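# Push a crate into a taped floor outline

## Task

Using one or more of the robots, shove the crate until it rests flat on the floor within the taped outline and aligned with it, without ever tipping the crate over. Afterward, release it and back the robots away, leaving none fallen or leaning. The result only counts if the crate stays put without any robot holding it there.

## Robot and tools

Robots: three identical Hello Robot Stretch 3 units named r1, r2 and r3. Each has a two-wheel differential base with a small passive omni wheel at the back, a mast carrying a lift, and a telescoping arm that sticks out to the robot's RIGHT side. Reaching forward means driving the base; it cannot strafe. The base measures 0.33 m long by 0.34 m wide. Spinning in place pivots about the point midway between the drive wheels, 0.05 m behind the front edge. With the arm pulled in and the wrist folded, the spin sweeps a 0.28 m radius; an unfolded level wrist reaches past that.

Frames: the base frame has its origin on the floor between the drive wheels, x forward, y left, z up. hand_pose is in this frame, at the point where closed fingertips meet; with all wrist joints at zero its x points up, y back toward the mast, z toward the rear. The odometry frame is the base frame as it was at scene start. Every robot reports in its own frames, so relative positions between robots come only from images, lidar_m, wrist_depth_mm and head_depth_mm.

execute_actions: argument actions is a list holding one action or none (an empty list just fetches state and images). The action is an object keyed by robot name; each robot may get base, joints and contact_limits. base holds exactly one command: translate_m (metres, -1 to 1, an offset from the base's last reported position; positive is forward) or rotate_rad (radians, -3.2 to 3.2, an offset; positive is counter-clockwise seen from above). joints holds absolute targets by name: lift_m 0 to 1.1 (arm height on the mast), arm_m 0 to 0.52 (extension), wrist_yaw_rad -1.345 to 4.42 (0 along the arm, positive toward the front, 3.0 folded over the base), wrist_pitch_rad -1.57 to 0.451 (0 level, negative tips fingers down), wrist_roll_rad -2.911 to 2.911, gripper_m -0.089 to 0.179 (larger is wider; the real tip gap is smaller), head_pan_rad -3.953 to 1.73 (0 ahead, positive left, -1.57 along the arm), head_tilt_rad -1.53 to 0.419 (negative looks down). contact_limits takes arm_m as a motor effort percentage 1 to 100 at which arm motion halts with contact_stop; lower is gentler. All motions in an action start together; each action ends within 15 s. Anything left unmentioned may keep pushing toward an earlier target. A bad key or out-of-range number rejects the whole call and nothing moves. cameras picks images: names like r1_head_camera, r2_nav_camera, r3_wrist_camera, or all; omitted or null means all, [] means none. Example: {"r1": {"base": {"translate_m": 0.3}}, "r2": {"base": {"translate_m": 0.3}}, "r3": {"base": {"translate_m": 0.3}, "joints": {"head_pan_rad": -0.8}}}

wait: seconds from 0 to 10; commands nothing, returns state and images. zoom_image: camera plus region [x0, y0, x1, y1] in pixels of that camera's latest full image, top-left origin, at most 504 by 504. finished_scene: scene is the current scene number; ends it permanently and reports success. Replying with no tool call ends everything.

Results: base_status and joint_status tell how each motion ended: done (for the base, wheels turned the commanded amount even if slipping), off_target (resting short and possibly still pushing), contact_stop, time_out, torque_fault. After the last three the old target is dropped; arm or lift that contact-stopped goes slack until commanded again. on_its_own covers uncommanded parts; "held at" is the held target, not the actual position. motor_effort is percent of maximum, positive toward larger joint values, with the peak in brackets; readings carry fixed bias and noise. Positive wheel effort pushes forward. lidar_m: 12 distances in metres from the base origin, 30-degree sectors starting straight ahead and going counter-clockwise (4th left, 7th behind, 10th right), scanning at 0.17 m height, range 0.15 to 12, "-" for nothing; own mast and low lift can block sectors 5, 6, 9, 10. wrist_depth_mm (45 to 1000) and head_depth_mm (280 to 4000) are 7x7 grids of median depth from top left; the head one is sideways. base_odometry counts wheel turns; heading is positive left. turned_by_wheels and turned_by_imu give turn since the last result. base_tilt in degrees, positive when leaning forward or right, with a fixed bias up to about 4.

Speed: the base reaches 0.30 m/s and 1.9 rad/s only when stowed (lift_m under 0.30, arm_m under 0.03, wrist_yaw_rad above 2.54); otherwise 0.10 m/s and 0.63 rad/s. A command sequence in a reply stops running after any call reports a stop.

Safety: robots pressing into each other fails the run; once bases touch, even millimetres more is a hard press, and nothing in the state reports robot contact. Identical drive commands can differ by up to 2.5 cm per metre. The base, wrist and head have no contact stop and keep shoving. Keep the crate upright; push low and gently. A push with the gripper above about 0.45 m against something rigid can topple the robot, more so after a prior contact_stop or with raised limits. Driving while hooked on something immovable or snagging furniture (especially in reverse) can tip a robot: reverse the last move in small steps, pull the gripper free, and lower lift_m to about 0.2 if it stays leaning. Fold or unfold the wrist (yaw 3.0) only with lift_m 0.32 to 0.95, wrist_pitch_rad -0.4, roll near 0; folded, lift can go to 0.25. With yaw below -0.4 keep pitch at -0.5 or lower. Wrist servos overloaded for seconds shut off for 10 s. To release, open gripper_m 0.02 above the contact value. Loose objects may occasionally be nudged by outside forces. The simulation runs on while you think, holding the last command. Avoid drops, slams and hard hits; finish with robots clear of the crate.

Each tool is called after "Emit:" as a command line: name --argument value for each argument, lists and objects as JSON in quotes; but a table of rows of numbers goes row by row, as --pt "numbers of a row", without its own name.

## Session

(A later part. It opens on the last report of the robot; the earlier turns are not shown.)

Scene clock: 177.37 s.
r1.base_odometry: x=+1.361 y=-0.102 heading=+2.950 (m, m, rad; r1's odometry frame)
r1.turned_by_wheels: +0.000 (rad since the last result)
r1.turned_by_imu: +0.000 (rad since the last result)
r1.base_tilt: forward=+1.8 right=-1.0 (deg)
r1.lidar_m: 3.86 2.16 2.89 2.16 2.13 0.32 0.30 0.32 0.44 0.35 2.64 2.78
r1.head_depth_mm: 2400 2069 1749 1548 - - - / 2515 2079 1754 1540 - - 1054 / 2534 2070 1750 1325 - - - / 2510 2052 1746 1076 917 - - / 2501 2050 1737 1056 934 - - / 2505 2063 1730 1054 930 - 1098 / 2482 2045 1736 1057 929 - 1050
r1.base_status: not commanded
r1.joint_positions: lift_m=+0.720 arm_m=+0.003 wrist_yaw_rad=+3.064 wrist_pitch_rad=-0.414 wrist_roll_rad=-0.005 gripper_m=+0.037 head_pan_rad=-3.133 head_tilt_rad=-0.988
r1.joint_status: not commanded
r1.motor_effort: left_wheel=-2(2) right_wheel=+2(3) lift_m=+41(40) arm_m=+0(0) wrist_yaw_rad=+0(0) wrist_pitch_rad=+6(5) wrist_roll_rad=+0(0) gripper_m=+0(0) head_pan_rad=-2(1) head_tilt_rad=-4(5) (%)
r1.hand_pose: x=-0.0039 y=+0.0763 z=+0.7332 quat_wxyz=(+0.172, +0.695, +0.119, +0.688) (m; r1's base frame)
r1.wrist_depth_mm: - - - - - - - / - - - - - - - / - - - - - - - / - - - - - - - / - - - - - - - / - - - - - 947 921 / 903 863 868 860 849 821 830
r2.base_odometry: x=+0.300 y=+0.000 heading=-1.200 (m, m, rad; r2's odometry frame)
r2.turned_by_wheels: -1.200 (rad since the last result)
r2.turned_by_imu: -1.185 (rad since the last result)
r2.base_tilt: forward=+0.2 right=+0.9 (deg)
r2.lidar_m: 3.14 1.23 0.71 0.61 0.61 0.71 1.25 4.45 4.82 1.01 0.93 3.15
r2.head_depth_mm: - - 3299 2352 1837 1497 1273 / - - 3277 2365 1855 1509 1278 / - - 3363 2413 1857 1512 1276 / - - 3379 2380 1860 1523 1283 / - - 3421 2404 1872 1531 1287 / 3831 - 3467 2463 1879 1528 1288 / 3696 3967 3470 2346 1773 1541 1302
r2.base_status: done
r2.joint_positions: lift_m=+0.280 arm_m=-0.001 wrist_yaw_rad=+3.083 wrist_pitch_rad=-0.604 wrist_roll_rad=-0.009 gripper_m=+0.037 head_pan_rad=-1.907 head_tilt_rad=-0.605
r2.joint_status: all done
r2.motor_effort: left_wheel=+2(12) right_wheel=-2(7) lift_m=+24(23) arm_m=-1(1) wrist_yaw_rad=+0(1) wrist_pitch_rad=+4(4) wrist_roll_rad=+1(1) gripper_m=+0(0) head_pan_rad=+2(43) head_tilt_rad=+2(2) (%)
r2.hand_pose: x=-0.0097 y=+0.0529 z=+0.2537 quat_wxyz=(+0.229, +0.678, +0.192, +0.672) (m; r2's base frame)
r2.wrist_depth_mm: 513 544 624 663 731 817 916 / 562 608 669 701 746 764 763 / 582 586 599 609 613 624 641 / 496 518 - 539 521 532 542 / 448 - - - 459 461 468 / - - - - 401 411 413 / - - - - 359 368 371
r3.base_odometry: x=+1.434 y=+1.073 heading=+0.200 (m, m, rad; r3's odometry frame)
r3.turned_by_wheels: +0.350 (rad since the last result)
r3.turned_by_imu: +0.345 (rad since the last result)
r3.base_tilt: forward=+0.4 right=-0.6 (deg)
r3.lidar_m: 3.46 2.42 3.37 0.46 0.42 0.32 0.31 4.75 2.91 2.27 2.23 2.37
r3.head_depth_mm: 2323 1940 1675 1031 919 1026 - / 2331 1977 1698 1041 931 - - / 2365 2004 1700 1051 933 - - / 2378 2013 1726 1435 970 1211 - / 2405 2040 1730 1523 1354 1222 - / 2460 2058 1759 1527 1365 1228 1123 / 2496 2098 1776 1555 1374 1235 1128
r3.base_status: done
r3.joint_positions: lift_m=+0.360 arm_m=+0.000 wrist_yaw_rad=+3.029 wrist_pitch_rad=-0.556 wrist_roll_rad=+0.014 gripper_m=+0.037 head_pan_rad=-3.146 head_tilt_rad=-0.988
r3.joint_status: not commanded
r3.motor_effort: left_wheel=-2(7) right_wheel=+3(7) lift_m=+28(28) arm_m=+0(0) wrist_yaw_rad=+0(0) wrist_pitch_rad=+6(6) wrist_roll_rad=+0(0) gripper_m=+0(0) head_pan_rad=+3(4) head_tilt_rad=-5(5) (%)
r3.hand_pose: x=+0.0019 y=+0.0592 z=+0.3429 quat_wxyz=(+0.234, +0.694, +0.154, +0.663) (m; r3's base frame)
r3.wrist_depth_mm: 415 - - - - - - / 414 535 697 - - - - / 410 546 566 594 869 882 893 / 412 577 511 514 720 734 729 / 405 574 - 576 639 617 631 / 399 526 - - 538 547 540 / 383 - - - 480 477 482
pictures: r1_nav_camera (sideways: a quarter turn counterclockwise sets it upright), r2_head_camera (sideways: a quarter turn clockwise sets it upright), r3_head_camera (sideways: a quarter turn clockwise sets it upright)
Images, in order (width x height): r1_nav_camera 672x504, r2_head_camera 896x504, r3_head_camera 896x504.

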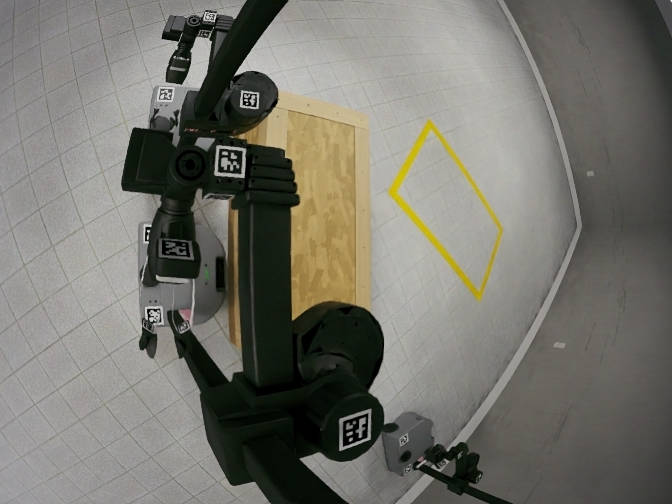

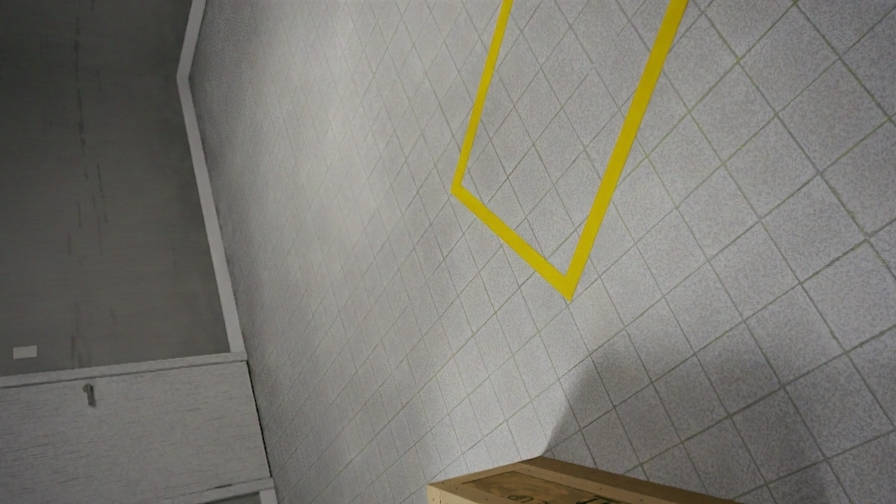

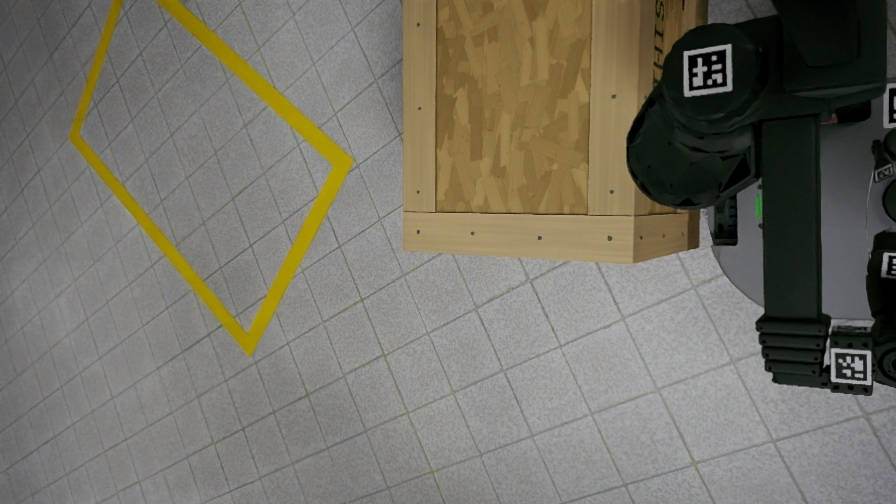

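Emit:
execute_actions --actions '[{"r1":{"base":{"translate_m":-0.3}},"r3":{"base":{"translate_m":-0.3}}}]' --cameras '["r1_nav_camera","r3_head_camera","r2_head_camera"]'

Scene clock: 186.03 s.
r1.base_odometry: x=+1.655 y=-0.159 heading=+2.951 (m, m, rad; r1's odometry frame)
r1.turned_by_wheels: +0.001 (rad since the last result)
r1.turned_by_imu: +0.000 (rad since the last result)
r1.base_tilt: forward=+1.9 right=-1.0 (deg)
r1.lidar_m: 4.07 2.44 2.69 2.02 1.34 0.29 0.28 0.29 0.40 0.36 2.78 2.93
r1.head_depth_mm: 2309 2060 1741 1543 - - - / 2464 2064 1735 1539 - - 1054 / 2499 2066 1742 1324 - - - / 2502 2044 1744 1074 919 - - / 2498 2032 1742 1051 931 - - / 2476 2042 1731 1049 932 1004 1097 / 2472 2036 1730 1049 928 - 1064
r1.base_status: translate_m off_target (by the wheels' count: -0.2998 of -0.3000)
r1.joint_positions: lift_m=+0.720 arm_m=+0.003 wrist_yaw_rad=+3.064 wrist_pitch_rad=-0.415 wrist_roll_rad=-0.005 gripper_m=+0.037 head_pan_rad=-3.134 head_tilt_rad=-0.991
r1.joint_status: not commanded
r1.on_its_own: right_wheel is at rest, and its effort (-49) is outside its rest range (-18 to +18)
r1.motor_effort: left_wheel=-9(100) right_wheel=-49(59) lift_m=+37(40) arm_m=+0(0) wrist_yaw_rad=+0(1) wrist_pitch_rad=+6(6) wrist_roll_rad=+0(0) gripper_m=+0(0) head_pan_rad=-1(1) head_tilt_rad=-4(4) (%)
r1.hand_pose: x=-0.0038 y=+0.0761 z=+0.7330 quat_wxyz=(+0.173, +0.695, +0.119, +0.688) (m; r1's base frame)
r1.wrist_depth_mm: - - - - - - - / - - - - - - - / - - - - - - - / - - - - - - - / - - - - - - - / - - - - - 961 933 / 907 871 852 851 842 848 826
r2.base_odometry: x=+0.300 y=+0.000 heading=-1.200 (m, m, rad; r2's odometry frame)
r2.turned_by_wheels: +0.000 (rad since the last result)
r2.turned_by_imu: -0.001 (rad since the last result)
r2.base_tilt: forward=+0.2 right=+0.9 (deg)
r2.lidar_m: 3.15 1.23 0.71 0.61 0.62 0.71 1.24 4.45 4.83 0.83 0.92 3.14
r2.head_depth_mm: - - 3303 2339 1825 1502 1273 / - - 3349 2365 1831 1508 1281 / - - 3327 2370 1854 1517 1283 / - - 3369 2406 1865 1514 1285 / - - 3395 2401 1873 1526 1293 / 3903 - 3449 1780 1411 1245 1271 / 3669 3984 3492 1708 1325 1157 1261
r2.base_status: not commanded
r2.joint_positions: lift_m=+0.280 arm_m=-0.001 wrist_yaw_rad=+3.083 wrist_pitch_rad=-0.604 wrist_roll_rad=-0.009 gripper_m=+0.037 head_pan_rad=-1.907 head_tilt_rad=-0.605
r2.joint_status: not commanded
r2.motor_effort: left_wheel=+2(3) right_wheel=-2(2) lift_m=+24(24) arm_m=-1(2) wrist_yaw_rad=+1(1) wrist_pitch_rad=+4(4) wrist_roll_rad=+1(1) gripper_m=+0(0) head_pan_rad=+3(4) head_tilt_rad=+2(3) (%)
r2.hand_pose: x=-0.0097 y=+0.0529 z=+0.2537 quat_wxyz=(+0.229, +0.678, +0.192, +0.672) (m; r2's base frame)
r2.wrist_depth_mm: 511 552 620 663 732 816 907 / 564 597 675 695 751 752 770 / 580 586 596 606 617 624 627 / 496 518 - 534 524 531 536 / 447 - - - 460 463 469 / - - - - 403 405 414 / - - - - 362 369 370
r3.base_odometry: x=+1.140 y=+1.014 heading=+0.199 (m, m, rad; r3's odometry frame)
r3.turned_by_wheels: -0.001 (rad since the last result)
r3.turned_by_imu: +0.000 (rad since the last result)
r3.base_tilt: forward=+0.4 right=-0.5 (deg)
r3.lidar_m: 3.65 2.67 3.19 0.47 0.38 0.29 0.28 4.49 3.12 2.40 2.35 2.51
r3.head_depth_mm: 2292 1936 1666 1032 922 886 - / 2324 1947 1684 1036 930 - - / 2355 1984 1705 1045 937 - - / 2397 1988 1712 1480 971 1196 - / 2426 2037 1727 1525 1358 1224 - / 2433 2046 1764 1530 1367 1233 1124 / 2474 2079 1761 1547 1372 1235 1129
r3.base_status: translate_m off_target (by the wheels' count: -0.2998 of -0.3000)
r3.joint_positions: lift_m=+0.360 arm_m=+0.000 wrist_yaw_rad=+3.029 wrist_pitch_rad=-0.556 wrist_roll_rad=+0.014 gripper_m=+0.037 head_pan_rad=-3.145 head_tilt_rad=-0.992
r3.joint_status: not commanded
r3.on_its_own: left_wheel is at rest, and its effort (-53) is outside its rest range (-18 to +18)
r3.motor_effort: left_wheel=-53(74) right_wheel=-12(68) lift_m=+26(28) arm_m=+0(0) wrist_yaw_rad=+0(1) wrist_pitch_rad=+6(7) wrist_roll_rad=+0(0) gripper_m=+1(0) head_pan_rad=+3(4) head_tilt_rad=-2(6) (%)
r3.hand_pose: x=+0.0017 y=+0.0591 z=+0.3428 quat_wxyz=(+0.233, +0.694, +0.154, +0.663) (m; r3's base frame)
r3.wrist_depth_mm: 372 - - - - - - / 370 496 705 - - - - / 369 522 575 591 896 893 888 / 361 522 509 546 703 739 743 / 365 545 - 587 643 636 633 / 362 506 - - 541 541 541 / 341 - - - 471 483 480
pictures: r1_nav_camera (sideways: a quarter turn counterclockwise sets it upright), r2_head_camera (sideways: a quarter turn clockwise sets it upright), r3_head_camera (sideways: a quarter turn clockwise sets it upright)
Images, in order (width x height): r1_nav_camera 672x504, r2_head_camera 896x504, r3_head_camera 896x504.

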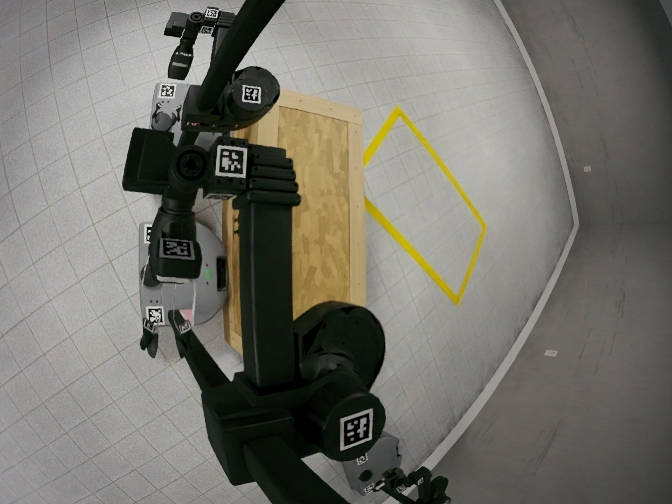

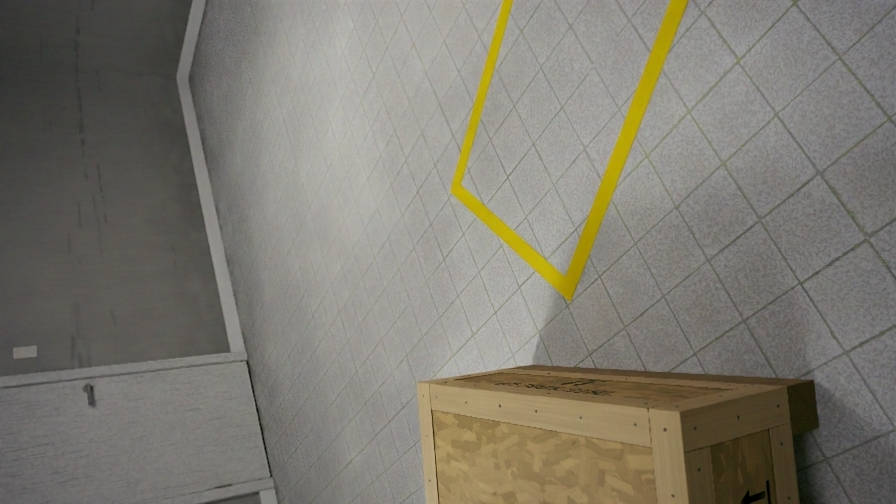

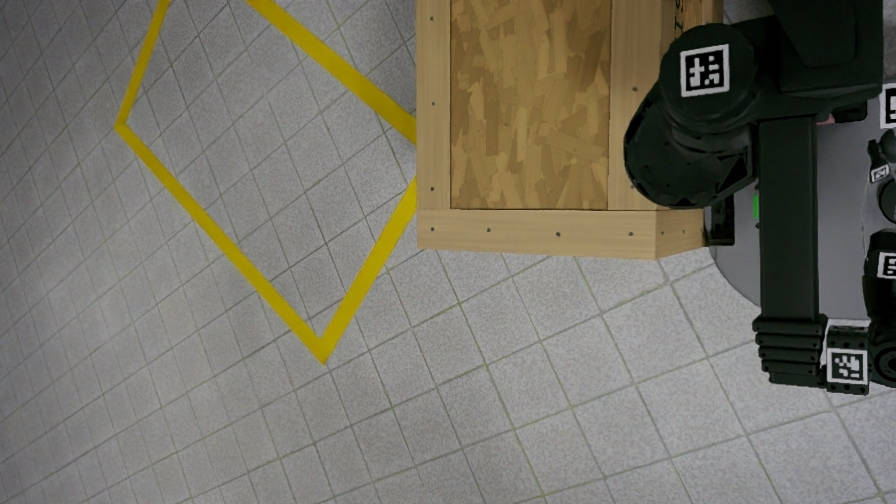

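Emit:
execute_actions --actions '[{"r1":{"base":{"rotate_rad":0.04}},"r3":{"base":{"translate_m":0.003}},"r2":{"base":{"translate_m":0.5}}}]' --cameras '[]'

Emit:
execute_actions --actions '[{"r1":{"base":{"translate_m":-0.45}},"r3":{"base":{"translate_m":-0.45}},"r2":{"joints":{"head_pan_rad":-2.4}}}]' --cameras '["r1_nav_camera","r3_head_camera","r2_head_camera"]'

Scene clock: 197.93 s.
r1.base_odometry: x=+1.655 y=-0.159 heading=+2.991 (m, m, rad; r1's odometry frame)
r1.turned_by_wheels: +0.040 (rad since the last result)
r1.turned_by_imu: +0.039 (rad since the last result)
r1.base_tilt: forward=+1.9 right=-1.0 (deg)
r1.lidar_m: 4.10 2.44 2.60 1.21 0.38 0.28 0.28 0.29 0.36 0.36 2.79 2.96
r1.head_depth_mm: 2360 2060 1750 1539 - - - / 2509 2065 1738 1544 - - 1055 / 2511 2058 1736 1322 - - - / 2510 2045 1740 1072 917 - - / 2501 2053 1730 1053 928 - - / 2500 2033 1728 1047 928 1008 1100 / 2505 2045 1733 1051 929 - 1066
r1.base_status: done
r1.joint_positions: lift_m=+0.720 arm_m=+0.003 wrist_yaw_rad=+3.064 wrist_pitch_rad=-0.415 wrist_roll_rad=-0.005 gripper_m=+0.037 head_pan_rad=-3.134 head_tilt_rad=-0.991
r1.joint_status: not commanded
r1.motor_effort: left_wheel=-15(38) right_wheel=-1(37) lift_m=+36(36) arm_m=+0(0) wrist_yaw_rad=+0(0) wrist_pitch_rad=+6(6) wrist_roll_rad=+0(0) gripper_m=+0(1) head_pan_rad=-1(1) head_tilt_rad=-4(4) (%)
r1.hand_pose: x=-0.0038 y=+0.0761 z=+0.7330 quat_wxyz=(+0.173, +0.695, +0.119, +0.688) (m; r1's base frame)
r1.wrist_depth_mm: - - - - - - - / - - - - - - - / - - - - - - - / - - - - - - - / - - - - - - - / - - - - - 974 922 / 494 489 869 835 829 825 819
r2.base_odometry: x=+0.481 y=-0.466 heading=-1.200 (m, m, rad; r2's odometry frame)
r2.turned_by_wheels: +0.000 (rad since the last result)
r2.turned_by_imu: +0.003 (rad since the last result)
r2.base_tilt: forward=+0.2 right=+0.9 (deg)
r2.lidar_m: 2.85 1.47 0.85 0.74 0.74 0.86 1.51 4.92 0.92 0.92 4.02 2.65
r2.head_depth_mm: - - 3303 2345 1843 1505 1270 / - - 3271 2362 1855 1496 1279 / - - 3344 2211 1293 1386 1280 / - - 3330 1684 1308 1365 1284 / 3935 - 3393 1761 1363 1418 1292 / 3712 - 1788 2047 1650 1466 1290 / 3531 3746 1020 1950 1722 1464 1296
r2.base_status: done
r2.joint_positions: lift_m=+0.280 arm_m=-0.001 wrist_yaw_rad=+3.083 wrist_pitch_rad=-0.604 wrist_roll_rad=-0.009 gripper_m=+0.037 head_pan_rad=-1.907 head_tilt_rad=-0.605
r2.joint_status: not commanded
r2.motor_effort: left_wheel=+2(13) right_wheel=-2(5) lift_m=+24(24) arm_m=-1(1) wrist_yaw_rad=+1(1) wrist_pitch_rad=+4(4) wrist_roll_rad=+1(1) gripper_m=+0(0) head_pan_rad=+4(4) head_tilt_rad=+2(2) (%)
r2.hand_pose: x=-0.0097 y=+0.0529 z=+0.2537 quat_wxyz=(+0.229, +0.678, +0.192, +0.672) (m; r2's base frame)
r2.wrist_depth_mm: 613 646 737 784 857 934 - / 655 685 724 729 744 756 769 / 579 582 593 610 614 627 638 / 496 514 - 533 528 528 540 / 444 - - - 463 460 469 / - - - - 400 409 410 / - - - - 363 365 365
r3.base_odometry: x=+1.143 y=+1.015 heading=+0.199 (m, m, rad; r3's odometry frame)
r3.turned_by_wheels: +0.000 (rad since the last result)
r3.turned_by_imu: -0.001 (rad since the last result)
r3.base_tilt: forward=+0.4 right=-0.6 (deg)
r3.lidar_m: 3.64 2.67 3.19 0.47 0.38 0.29 0.28 4.47 3.07 2.40 2.35 2.50
r3.head_depth_mm: 2316 1938 1680 1028 919 897 - / 2307 1960 1695 1036 926 - - / 2357 1979 1715 1047 938 - - / 2384 2010 1721 1483 966 1195 - / 2410 2017 1743 1516 1352 1226 - / 2464 2052 1767 1535 1366 1232 1117 / 2479 2063 1769 1544 1374 1228 1125
r3.base_status: done
r3.joint_positions: lift_m=+0.360 arm_m=+0.000 wrist_yaw_rad=+3.029 wrist_pitch_rad=-0.556 wrist_roll_rad=+0.014 gripper_m=+0.037 head_pan_rad=-3.145 head_tilt_rad=-0.992
r3.joint_status: not commanded
r3.motor_effort: left_wheel=+0(41) right_wheel=+0(12) lift_m=+26(26) arm_m=-1(0) wrist_yaw_rad=+1(1) wrist_pitch_rad=+6(6) wrist_roll_rad=+0(0) gripper_m=+0(0) head_pan_rad=+4(3) head_tilt_rad=-4(4) (%)
r3.hand_pose: x=+0.0017 y=+0.0591 z=+0.3428 quat_wxyz=(+0.233, +0.694, +0.154, +0.663) (m; r3's base frame)
r3.wrist_depth_mm: 376 - - - - - - / 373 493 697 - - - - / 370 533 572 604 887 866 880 / 367 523 508 529 724 748 737 / 370 544 - 590 630 627 631 / 364 515 - - 536 547 544 / 343 - - - 472 478 482
pictures: none
No camera images: the call's "cameras" was empty. Leave "cameras" out to get every camera's image.

Scene clock: 203.50 s.
r1.base_odometry: x=+2.100 y=-0.226 heading=+2.992 (m, m, rad; r1's odometry frame)
r1.turned_by_wheels: +0.001 (rad since the last result)
r1.turned_by_imu: +0.002 (rad since the last result)
r1.base_tilt: forward=+1.9 right=-1.0 (deg)
r1.lidar_m: 2.88 2.86 2.34 1.17 0.38 0.28 0.28 0.29 0.37 0.36 2.98 3.16
r1.head_depth_mm: 2197 2066 1746 1547 - - - / 2410 2046 1750 1543 - - 1055 / 2501 2052 1747 1328 - - - / 2499 2052 1734 1073 919 - - / 2494 2039 1727 1056 932 - - / 2474 2037 1734 1053 930 1012 1100 / 2465 2041 1732 1051 927 - 1066
r1.base_status: translate_m off_target (by the wheels' count: -0.4498 of -0.4500)
r1.joint_positions: lift_m=+0.720 arm_m=+0.003 wrist_yaw_rad=+3.064 wrist_pitch_rad=-0.415 wrist_roll_rad=-0.005 gripper_m=+0.037 head_pan_rad=-3.134 head_tilt_rad=-0.991
r1.joint_status: not commanded
r1.on_its_own: right_wheel is at rest, and its effort (-50) is outside its rest range (-18 to +18)
r1.motor_effort: left_wheel=-8(98) right_wheel=-50(59) lift_m=+36(37) arm_m=+0(0) wrist_yaw_rad=+0(0) wrist_pitch_rad=+6(6) wrist_roll_rad=+0(0) gripper_m=+0(0) head_pan_rad=-1(1) head_tilt_rad=-4(4) (%)
r1.hand_pose: x=-0.0038 y=+0.0761 z=+0.7330 quat_wxyz=(+0.173, +0.695, +0.119, +0.688) (m; r1's base frame)
r1.wrist_depth_mm: - - - - - - - / - - - - - - - / - - - - - - - / - - - - - - - / - - - - - - - / - - - - - 924 927 / 499 491 921 830 867 828 825
r2.base_odometry: x=+0.481 y=-0.466 heading=-1.200 (m, m, rad; r2's odometry frame)
r2.turned_by_wheels: +0.000 (rad since the last result)
r2.turned_by_imu: -0.001 (rad since the last result)
r2.base_tilt: forward=+0.2 right=+1.0 (deg)
r2.lidar_m: 2.86 1.47 0.85 0.74 0.74 0.86 1.51 1.11 1.00 1.19 4.03 2.66
r2.head_depth_mm: - - 3328 2363 1846 1502 1274 / - - 3307 2381 1839 1507 1282 / - - 3333 2393 1789 1515 1278 / - - 3354 2389 1433 1517 1275 / - - 3392 1689 1352 1448 1288 / - - 3391 1706 1462 1475 1289 / - - 3280 1866 1654 1408 1303
r2.base_status: not commanded
r2.joint_positions: lift_m=+0.280 arm_m=-0.001 wrist_yaw_rad=+3.083 wrist_pitch_rad=-0.604 wrist_roll_rad=-0.009 gripper_m=+0.037 head_pan_rad=-2.393 head_tilt_rad=-0.605
r2.joint_status: all done
r2.motor_effort: left_wheel=+3(2) right_wheel=-1(2) lift_m=+23(24) arm_m=-1(1) wrist_yaw_rad=+1(0) wrist_pitch_rad=+4(4) wrist_roll_rad=+1(1) gripper_m=+0(0) head_pan_rad=-5(34) head_tilt_rad=+2(1) (%)
r2.hand_pose: x=-0.0097 y=+0.0529 z=+0.2537 quat_wxyz=(+0.229, +0.678, +0.192, +0.672) (m; r2's base frame)
r2.wrist_depth_mm: 611 652 729 776 863 916 - / 655 672 719 723 740 760 772 / 577 584 591 614 613 623 639 / 499 519 - 534 525 526 546 / 446 - - - 460 459 465 / - - - - 402 409 413 / - - - - 359 365 370
r3.base_odometry: x=+0.702 y=+0.926 heading=+0.198 (m, m, rad; r3's odometry frame)
r3.turned_by_wheels: -0.001 (rad since the last result)
r3.turned_by_imu: -0.001 (rad since the last result)
r3.base_tilt: forward=+0.4 right=-0.6 (deg)
r3.lidar_m: 3.92 3.07 2.94 0.47 0.38 0.29 0.28 4.08 3.35 2.59 2.54 2.70
r3.head_depth_mm: 2301 1945 1683 1028 920 891 - / 2293 1956 1690 1033 929 - - / 2386 1968 1699 1050 937 - - / 2389 2000 1721 1489 967 1195 - / 2411 2015 1735 1517 1347 1222 - / 2452 2033 1742 1533 1361 1232 1111 / 2493 2066 1773 1538 1383 1237 1127
r3.base_status: translate_m off_target (by the wheels' count: -0.4498 of -0.4500)
r3.joint_positions: lift_m=+0.360 arm_m=+0.000 wrist_yaw_rad=+3.029 wrist_pitch_rad=-0.556 wrist_roll_rad=+0.014 gripper_m=+0.037 head_pan_rad=-3.145 head_tilt_rad=-0.992
r3.joint_status: not commanded
r3.on_its_own: left_wheel is at rest, and its effort (-52) is outside its rest range (-18 to +18)
r3.motor_effort: left_wheel=-52(64) right_wheel=-13(63) lift_m=+26(26) arm_m=+0(0) wrist_yaw_rad=+1(0) wrist_pitch_rad=+7(6) wrist_roll_rad=+0(0) gripper_m=+0(0) head_pan_rad=+4(3) head_tilt_rad=-4(4) (%)
r3.hand_pose: x=+0.0017 y=+0.0591 z=+0.3428 quat_wxyz=(+0.233, +0.694, +0.154, +0.663) (m; r3's base frame)
r3.wrist_depth_mm: 374 - - - - - - / 370 492 694 - - - - / 369 524 576 594 852 906 890 / 367 518 510 544 728 727 740 / 366 562 - 588 626 634 639 / 361 508 - - 540 545 539 / 339 - - - 480 489 484
pictures: r1_nav_camera (sideways: a quarter turn counterclockwise sets it upright), r2_head_camera (sideways: a quarter turn clockwise sets it upright), r3_head_camera (sideways: a quarter turn clockwise sets it upright)
Images, in order (width x height): r1_nav_camera 672x504, r2_head_camera 896x504, r3_head_camera 896x504.

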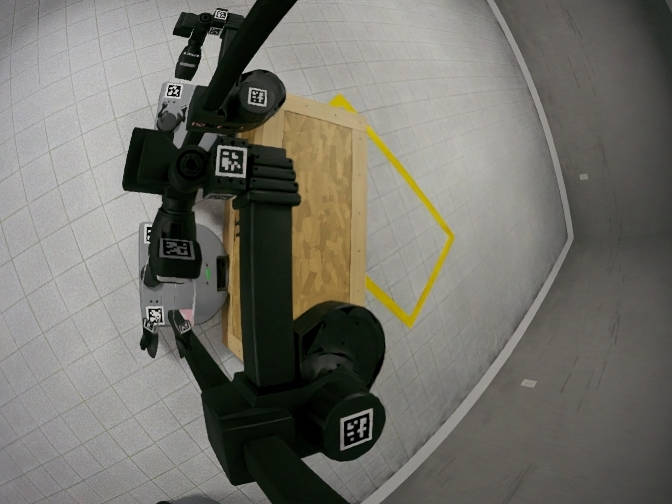

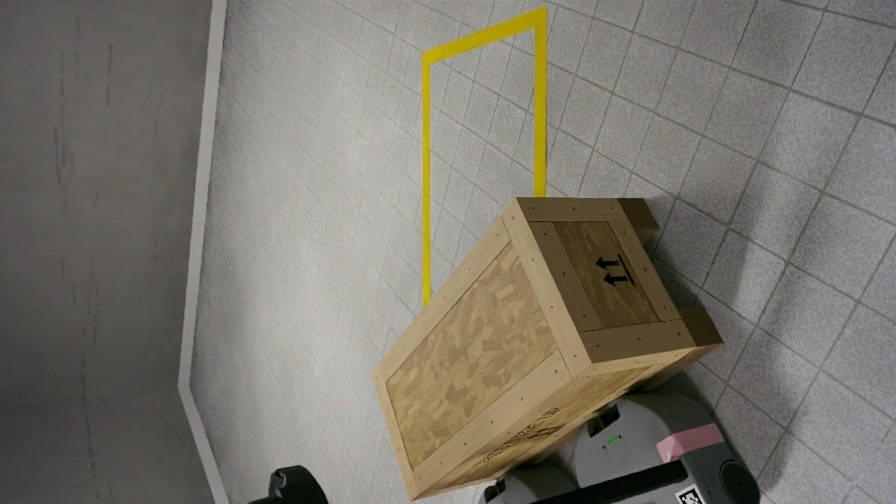

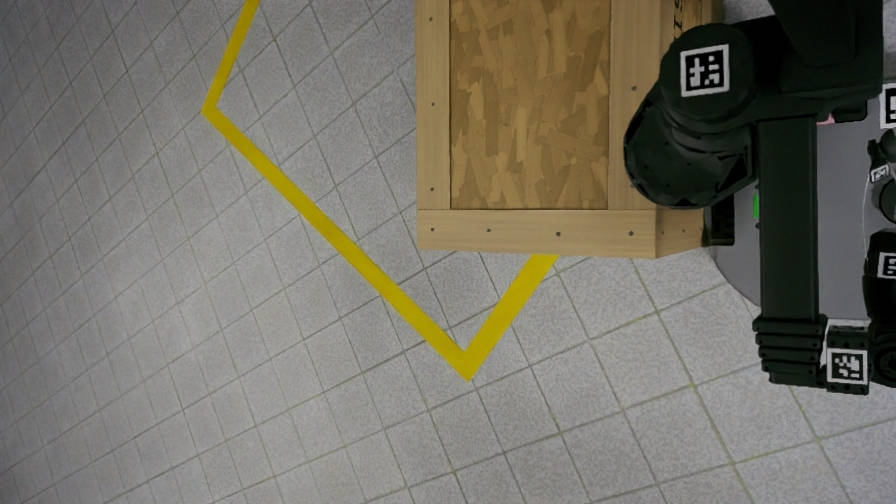

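Emit:
execute_actions --actions '[{"r1":{"base":{"translate_m":-0.34}},"r3":{"base":{"translate_m":-0.34}}}]' --cameras '[]'

Emit:
execute_actions --actions '[{"r1":{"base":{"translate_m":0.12}},"r3":{"base":{"translate_m":0.5},"joints":{"head_tilt_rad":-0.8}}}]' --cameras '["r1_nav_camera","r3_head_camera","r2_head_camera"]'

Scene clock: 220.80 s.
r1.base_odometry: x=+2.436 y=-0.277 heading=+2.992 (m, m, rad; r1's odometry frame)
r1.turned_by_wheels: +0.001 (rad since the last result)
r1.turned_by_imu: +0.002 (rad since the last result)
r1.base_tilt: forward=+1.9 right=-1.0 (deg)
r1.lidar_m: 3.16 3.19 1.25 1.34 0.38 0.29 0.28 0.29 0.37 0.36 3.11 3.33
r1.head_depth_mm: 2032 2061 1744 1543 - - - / 2282 2061 1749 1542 - - 1055 / 2472 2065 1737 1319 - - - / 2507 2050 1726 1075 917 - - / 2490 2041 1734 1053 930 - - / 2497 2042 1741 1054 929 1013 1100 / 2495 2032 1732 1049 930 - 1063
r1.base_status: translate_m off_target (by the wheels' count: -0.3398 of -0.3400)
r1.joint_positions: lift_m=+0.720 arm_m=+0.003 wrist_yaw_rad=+3.064 wrist_pitch_rad=-0.415 wrist_roll_rad=-0.005 gripper_m=+0.037 head_pan_rad=-3.134 head_tilt_rad=-0.991
r1.joint_status: not commanded
r1.on_its_own: right_wheel is at rest, and its effort (-50) is outside its rest range (-18 to +18)
r1.motor_effort: left_wheel=-11(41) right_wheel=-50(57) lift_m=+36(37) arm_m=+0(0) wrist_yaw_rad=+1(2) wrist_pitch_rad=+7(6) wrist_roll_rad=+0(0) gripper_m=-1(0) head_pan_rad=-2(1) head_tilt_rad=-3(4) (%)
r1.hand_pose: x=-0.0038 y=+0.0761 z=+0.7330 quat_wxyz=(+0.173, +0.695, +0.119, +0.688) (m; r1's base frame)
r1.wrist_depth_mm: - - - - - - - / - - - - - - - / - - - - - - - / - - - - - - - / - - - - - - - / - - - - - 949 938 / 490 494 864 869 835 814 812
r2.base_odometry: x=+0.481 y=-0.466 heading=-1.200 (m, m, rad; r2's odometry frame)
r2.turned_by_wheels: +0.000 (rad since the last result)
r2.turned_by_imu: -0.001 (rad since the last result)
r2.base_tilt: forward=+0.2 right=+0.9 (deg)
r2.lidar_m: 2.86 1.47 0.86 0.74 0.74 0.86 1.51 1.17 1.17 4.04 4.02 2.66
r2.head_depth_mm: - - 3238 2371 1826 1509 1271 / - - 3289 2197 1741 1504 1279 / - - 3370 1683 1610 1516 1279 / - - 3416 1679 1629 1515 1286 / - - 2147 1762 1594 1522 1289 / - 1319 1702 2054 1709 1531 1293 / - - 1844 2166 1885 1530 1293
r2.base_status: not commanded
r2.joint_positions: lift_m=+0.280 arm_m=-0.001 wrist_yaw_rad=+3.083 wrist_pitch_rad=-0.604 wrist_roll_rad=-0.009 gripper_m=+0.037 head_pan_rad=-2.393 head_tilt_rad=-0.605
r2.joint_status: not commanded
r2.motor_effort: left_wheel=+2(2) right_wheel=-2(1) lift_m=+24(24) arm_m=-1(1) wrist_yaw_rad=+1(1) wrist_pitch_rad=+4(4) wrist_roll_rad=+1(1) gripper_m=+0(2) head_pan_rad=-4(4) head_tilt_rad=+1(2) (%)
r2.hand_pose: x=-0.0097 y=+0.0529 z=+0.2537 quat_wxyz=(+0.229, +0.678, +0.192, +0.672) (m; r2's base frame)
r2.wrist_depth_mm: 610 652 723 787 861 906 - / 653 683 711 726 743 747 768 / 573 582 599 602 616 624 635 / 497 518 - 543 519 525 538 / 445 - - - 458 461 465 / - - - - 403 406 411 / - - - - 361 364 367
r3.base_odometry: x=+0.368 y=+0.860 heading=+0.197 (m, m, rad; r3's odometry frame)
r3.turned_by_wheels: -0.001 (rad since the last result)
r3.turned_by_imu: -0.002 (rad since the last result)
r3.base_tilt: forward=+0.4 right=-0.6 (deg)
r3.lidar_m: 4.17 3.40 1.74 0.48 0.38 0.29 0.28 3.78 3.54 2.71 2.69 2.86
r3.head_depth_mm: 2300 1948 1671 1028 922 891 - / 2313 1964 1697 1037 926 - - / 2349 1975 1692 1040 934 - - / 2374 1986 1718 1486 967 1201 - / 2417 2019 1745 1523 1358 1226 - / 2453 2050 1754 1532 1362 1235 1116 / 2499 2076 1768 1541 1377 1238 1131
r3.base_status: translate_m off_target (by the wheels' count: -0.3398 of -0.3400)
r3.joint_positions: lift_m=+0.360 arm_m=+0.000 wrist_yaw_rad=+3.029 wrist_pitch_rad=-0.556 wrist_roll_rad=+0.014 gripper_m=+0.037 head_pan_rad=-3.145 head_tilt_rad=-0.992
r3.joint_status: not commanded
r3.on_its_own: left_wheel is at rest, and its effort (-54) is outside its rest range (-18 to +18)
r3.motor_effort: left_wheel=-54(63) right_wheel=-9(45) lift_m=+26(26) arm_m=+0(0) wrist_yaw_rad=+0(1) wrist_pitch_rad=+7(6) wrist_roll_rad=+0(0) gripper_m=+0(1) head_pan_rad=+3(3) head_tilt_rad=-3(3) (%)
r3.hand_pose: x=+0.0017 y=+0.0591 z=+0.3428 quat_wxyz=(+0.233, +0.694, +0.154, +0.663) (m; r3's base frame)
r3.wrist_depth_mm: 373 - - - - - - / 373 493 688 - - - - / 371 516 565 596 847 919 886 / 366 526 518 544 725 739 747 / 361 558 - 595 629 620 624 / 359 515 - - 537 540 553 / 339 - - - 476 486 477
pictures: none
No camera images: the call's "cameras" was empty. Leave "cameras" out to get every camera's image.

Scene clock: 226.97 s.
r1.base_odometry: x=+2.317 y=-0.259 heading=+2.992 (m, m, rad; r1's odometry frame)
r1.turned_by_wheels: +0.000 (rad since the last result)
r1.turned_by_imu: -0.001 (rad since the last result)
r1.base_tilt: forward=+1.8 right=-1.0 (deg)
r1.lidar_m: 3.05 3.06 1.21 1.21 1.69 0.41 0.40 0.42 0.59 3.13 0.45 3.27
r1.head_depth_mm: 2078 2071 1745 1537 - - - / 2339 2074 1753 1118 - - 1052 / 2506 2058 1742 1090 - - - / 2493 2047 1736 1076 1022 - - / 2491 2035 1729 1053 983 - - / 2506 2049 1734 1051 982 1196 1100 / 2461 2041 1729 1052 976 - 1091
r1.base_status: done
r1.joint_positions: lift_m=+0.720 arm_m=+0.003 wrist_yaw_rad=+3.064 wrist_pitch_rad=-0.415 wrist_roll_rad=-0.005 gripper_m=+0.037 head_pan_rad=-3.134 head_tilt_rad=-0.991
r1.joint_status: not commanded
r1.motor_effort: left_wheel=-3(10) right_wheel=+1(37) lift_m=+37(36) arm_m=+0(1) wrist_yaw_rad=+0(0) wrist_pitch_rad=+6(6) wrist_roll_rad=+0(0) gripper_m=+0(0) head_pan_rad=-2(1) head_tilt_rad=-4(4) (%)
r1.hand_pose: x=-0.0038 y=+0.0761 z=+0.7330 quat_wxyz=(+0.173, +0.695, +0.119, +0.688) (m; r1's base frame)
r1.wrist_depth_mm: - - - - - - - / - - - - - - - / - - - - - - - / - - - - - - - / - - - - - - - / - - - - - 954 937 / 684 868 853 838 835 842 828
r2.base_odometry: x=+0.481 y=-0.466 heading=-1.200 (m, m, rad; r2's odometry frame)
r2.turned_by_wheels: +0.000 (rad since the last result)
r2.turned_by_imu: -0.001 (rad since the last result)
r2.base_tilt: forward=+0.2 right=+0.9 (deg)
r2.lidar_m: 2.85 1.47 0.85 0.74 0.74 0.86 1.51 1.18 1.12 1.56 4.04 2.66
r2.head_depth_mm: - - 3289 2345 1824 1502 1274 / - - 3296 2191 1735 1504 1278 / - - 3362 1677 1608 1508 1291 / - - 3365 1685 1669 1532 1285 / - - 3404 1849 1760 1524 1290 / - - 1154 2088 1577 1491 1298 / 962 1258 1281 2452 1827 1537 1298
r2.base_status: not commanded
r2.joint_positions: lift_m=+0.280 arm_m=-0.001 wrist_yaw_rad=+3.083 wrist_pitch_rad=-0.604 wrist_roll_rad=-0.009 gripper_m=+0.037 head_pan_rad=-2.393 head_tilt_rad=-0.605
r2.joint_status: not commanded
r2.motor_effort: left_wheel=+2(2) right_wheel=-1(2) lift_m=+24(25) arm_m=-1(1) wrist_yaw_rad=+0(1) wrist_pitch_rad=+4(4) wrist_roll_rad=+1(1) gripper_m=+0(0) head_pan_rad=-4(3) head_tilt_rad=+1(2) (%)
r2.hand_pose: x=-0.0097 y=+0.0529 z=+0.2537 quat_wxyz=(+0.229, +0.678, +0.192, +0.672) (m; r2's base frame)
r2.wrist_depth_mm: 613 654 728 779 859 908 - / 650 684 722 727 753 748 771 / 582 586 598 613 615 624 634 / 494 516 - 537 522 534 540 / 447 - - - 461 460 466 / - - - - 403 409 412 / - - - - 365 367 368
r3.base_odometry: x=+0.859 y=+0.957 heading=+0.197 (m, m, rad; r3's odometry frame)
r3.turned_by_wheels: +0.000 (rad since the last result)
r3.turned_by_imu: -0.002 (rad since the last result)
r3.base_tilt: forward=+0.4 right=-0.5 (deg)
r3.lidar_m: 3.85 2.92 3.04 1.68 0.59 0.80 0.77 4.21 3.28 2.52 2.48 2.64
r3.head_depth_mm: 3037 2673 2079 1202 1304 1268 1153 / 3318 2668 2118 1210 1307 1274 - / 3707 2723 2112 1221 1325 1283 1179 / 3840 2774 2149 1649 1425 1294 1149 / 3766 2810 2176 1786 1510 1299 1151 / 3591 2825 2197 1799 1516 1309 1156 / 3529 2881 2228 1807 1528 1323 1167
r3.base_status: done
r3.joint_positions: lift_m=+0.360 arm_m=+0.000 wrist_yaw_rad=+3.029 wrist_pitch_rad=-0.556 wrist_roll_rad=+0.014 gripper_m=+0.037 head_pan_rad=-3.145 head_tilt_rad=-0.803
r3.joint_status: all done
r3.motor_effort: left_wheel=+0(41) right_wheel=+0(10) lift_m=+26(26) arm_m=+0(0) wrist_yaw_rad=+1(0) wrist_pitch_rad=+6(6) wrist_roll_rad=+0(0) gripper_m=+0(0) head_pan_rad=+2(3) head_tilt_rad=+2(17) (%)
r3.hand_pose: x=+0.0017 y=+0.0591 z=+0.3428 quat_wxyz=(+0.233, +0.694, +0.154, +0.663) (m; r3's base frame)
r3.wrist_depth_mm: - - - - - - - / 678 697 - - - - - / 562 642 853 879 879 877 895 / 496 617 720 712 723 742 741 / 543 593 - 624 634 633 616 / 533 542 - - 536 535 543 / 480 - - - 474 484 472
pictures: r1_nav_camera (sideways: a quarter turn counterclockwise sets it upright), r2_head_camera (sideways: a quarter turn clockwise sets it upright), r3_head_camera (sideways: a quarter turn clockwise sets it upright)
Images, in order (width x height): r1_nav_camera 672x504, r2_head_camera 896x504, r3_head_camera 896x504.

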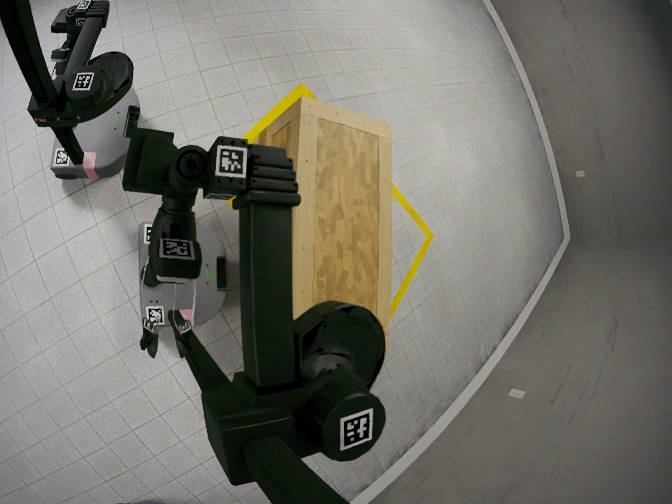

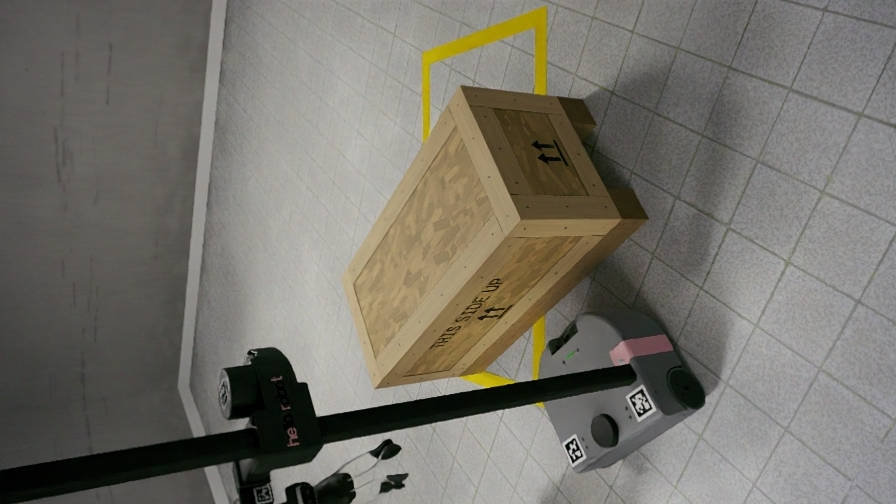

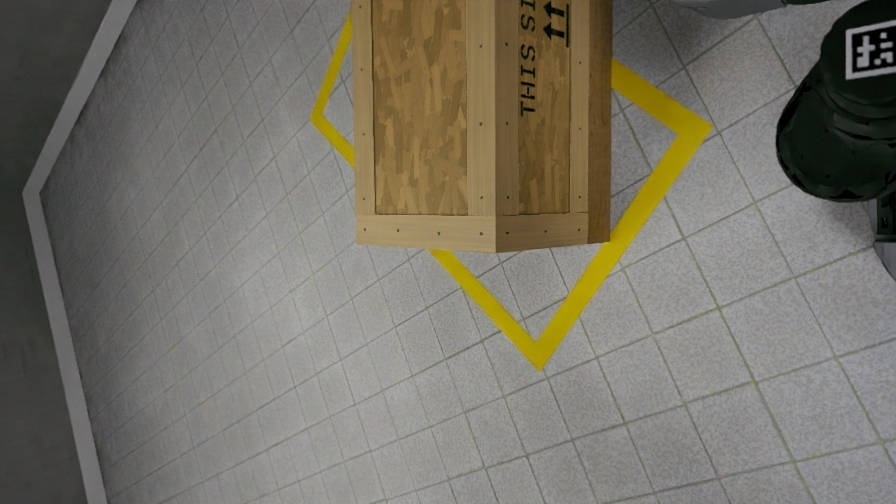

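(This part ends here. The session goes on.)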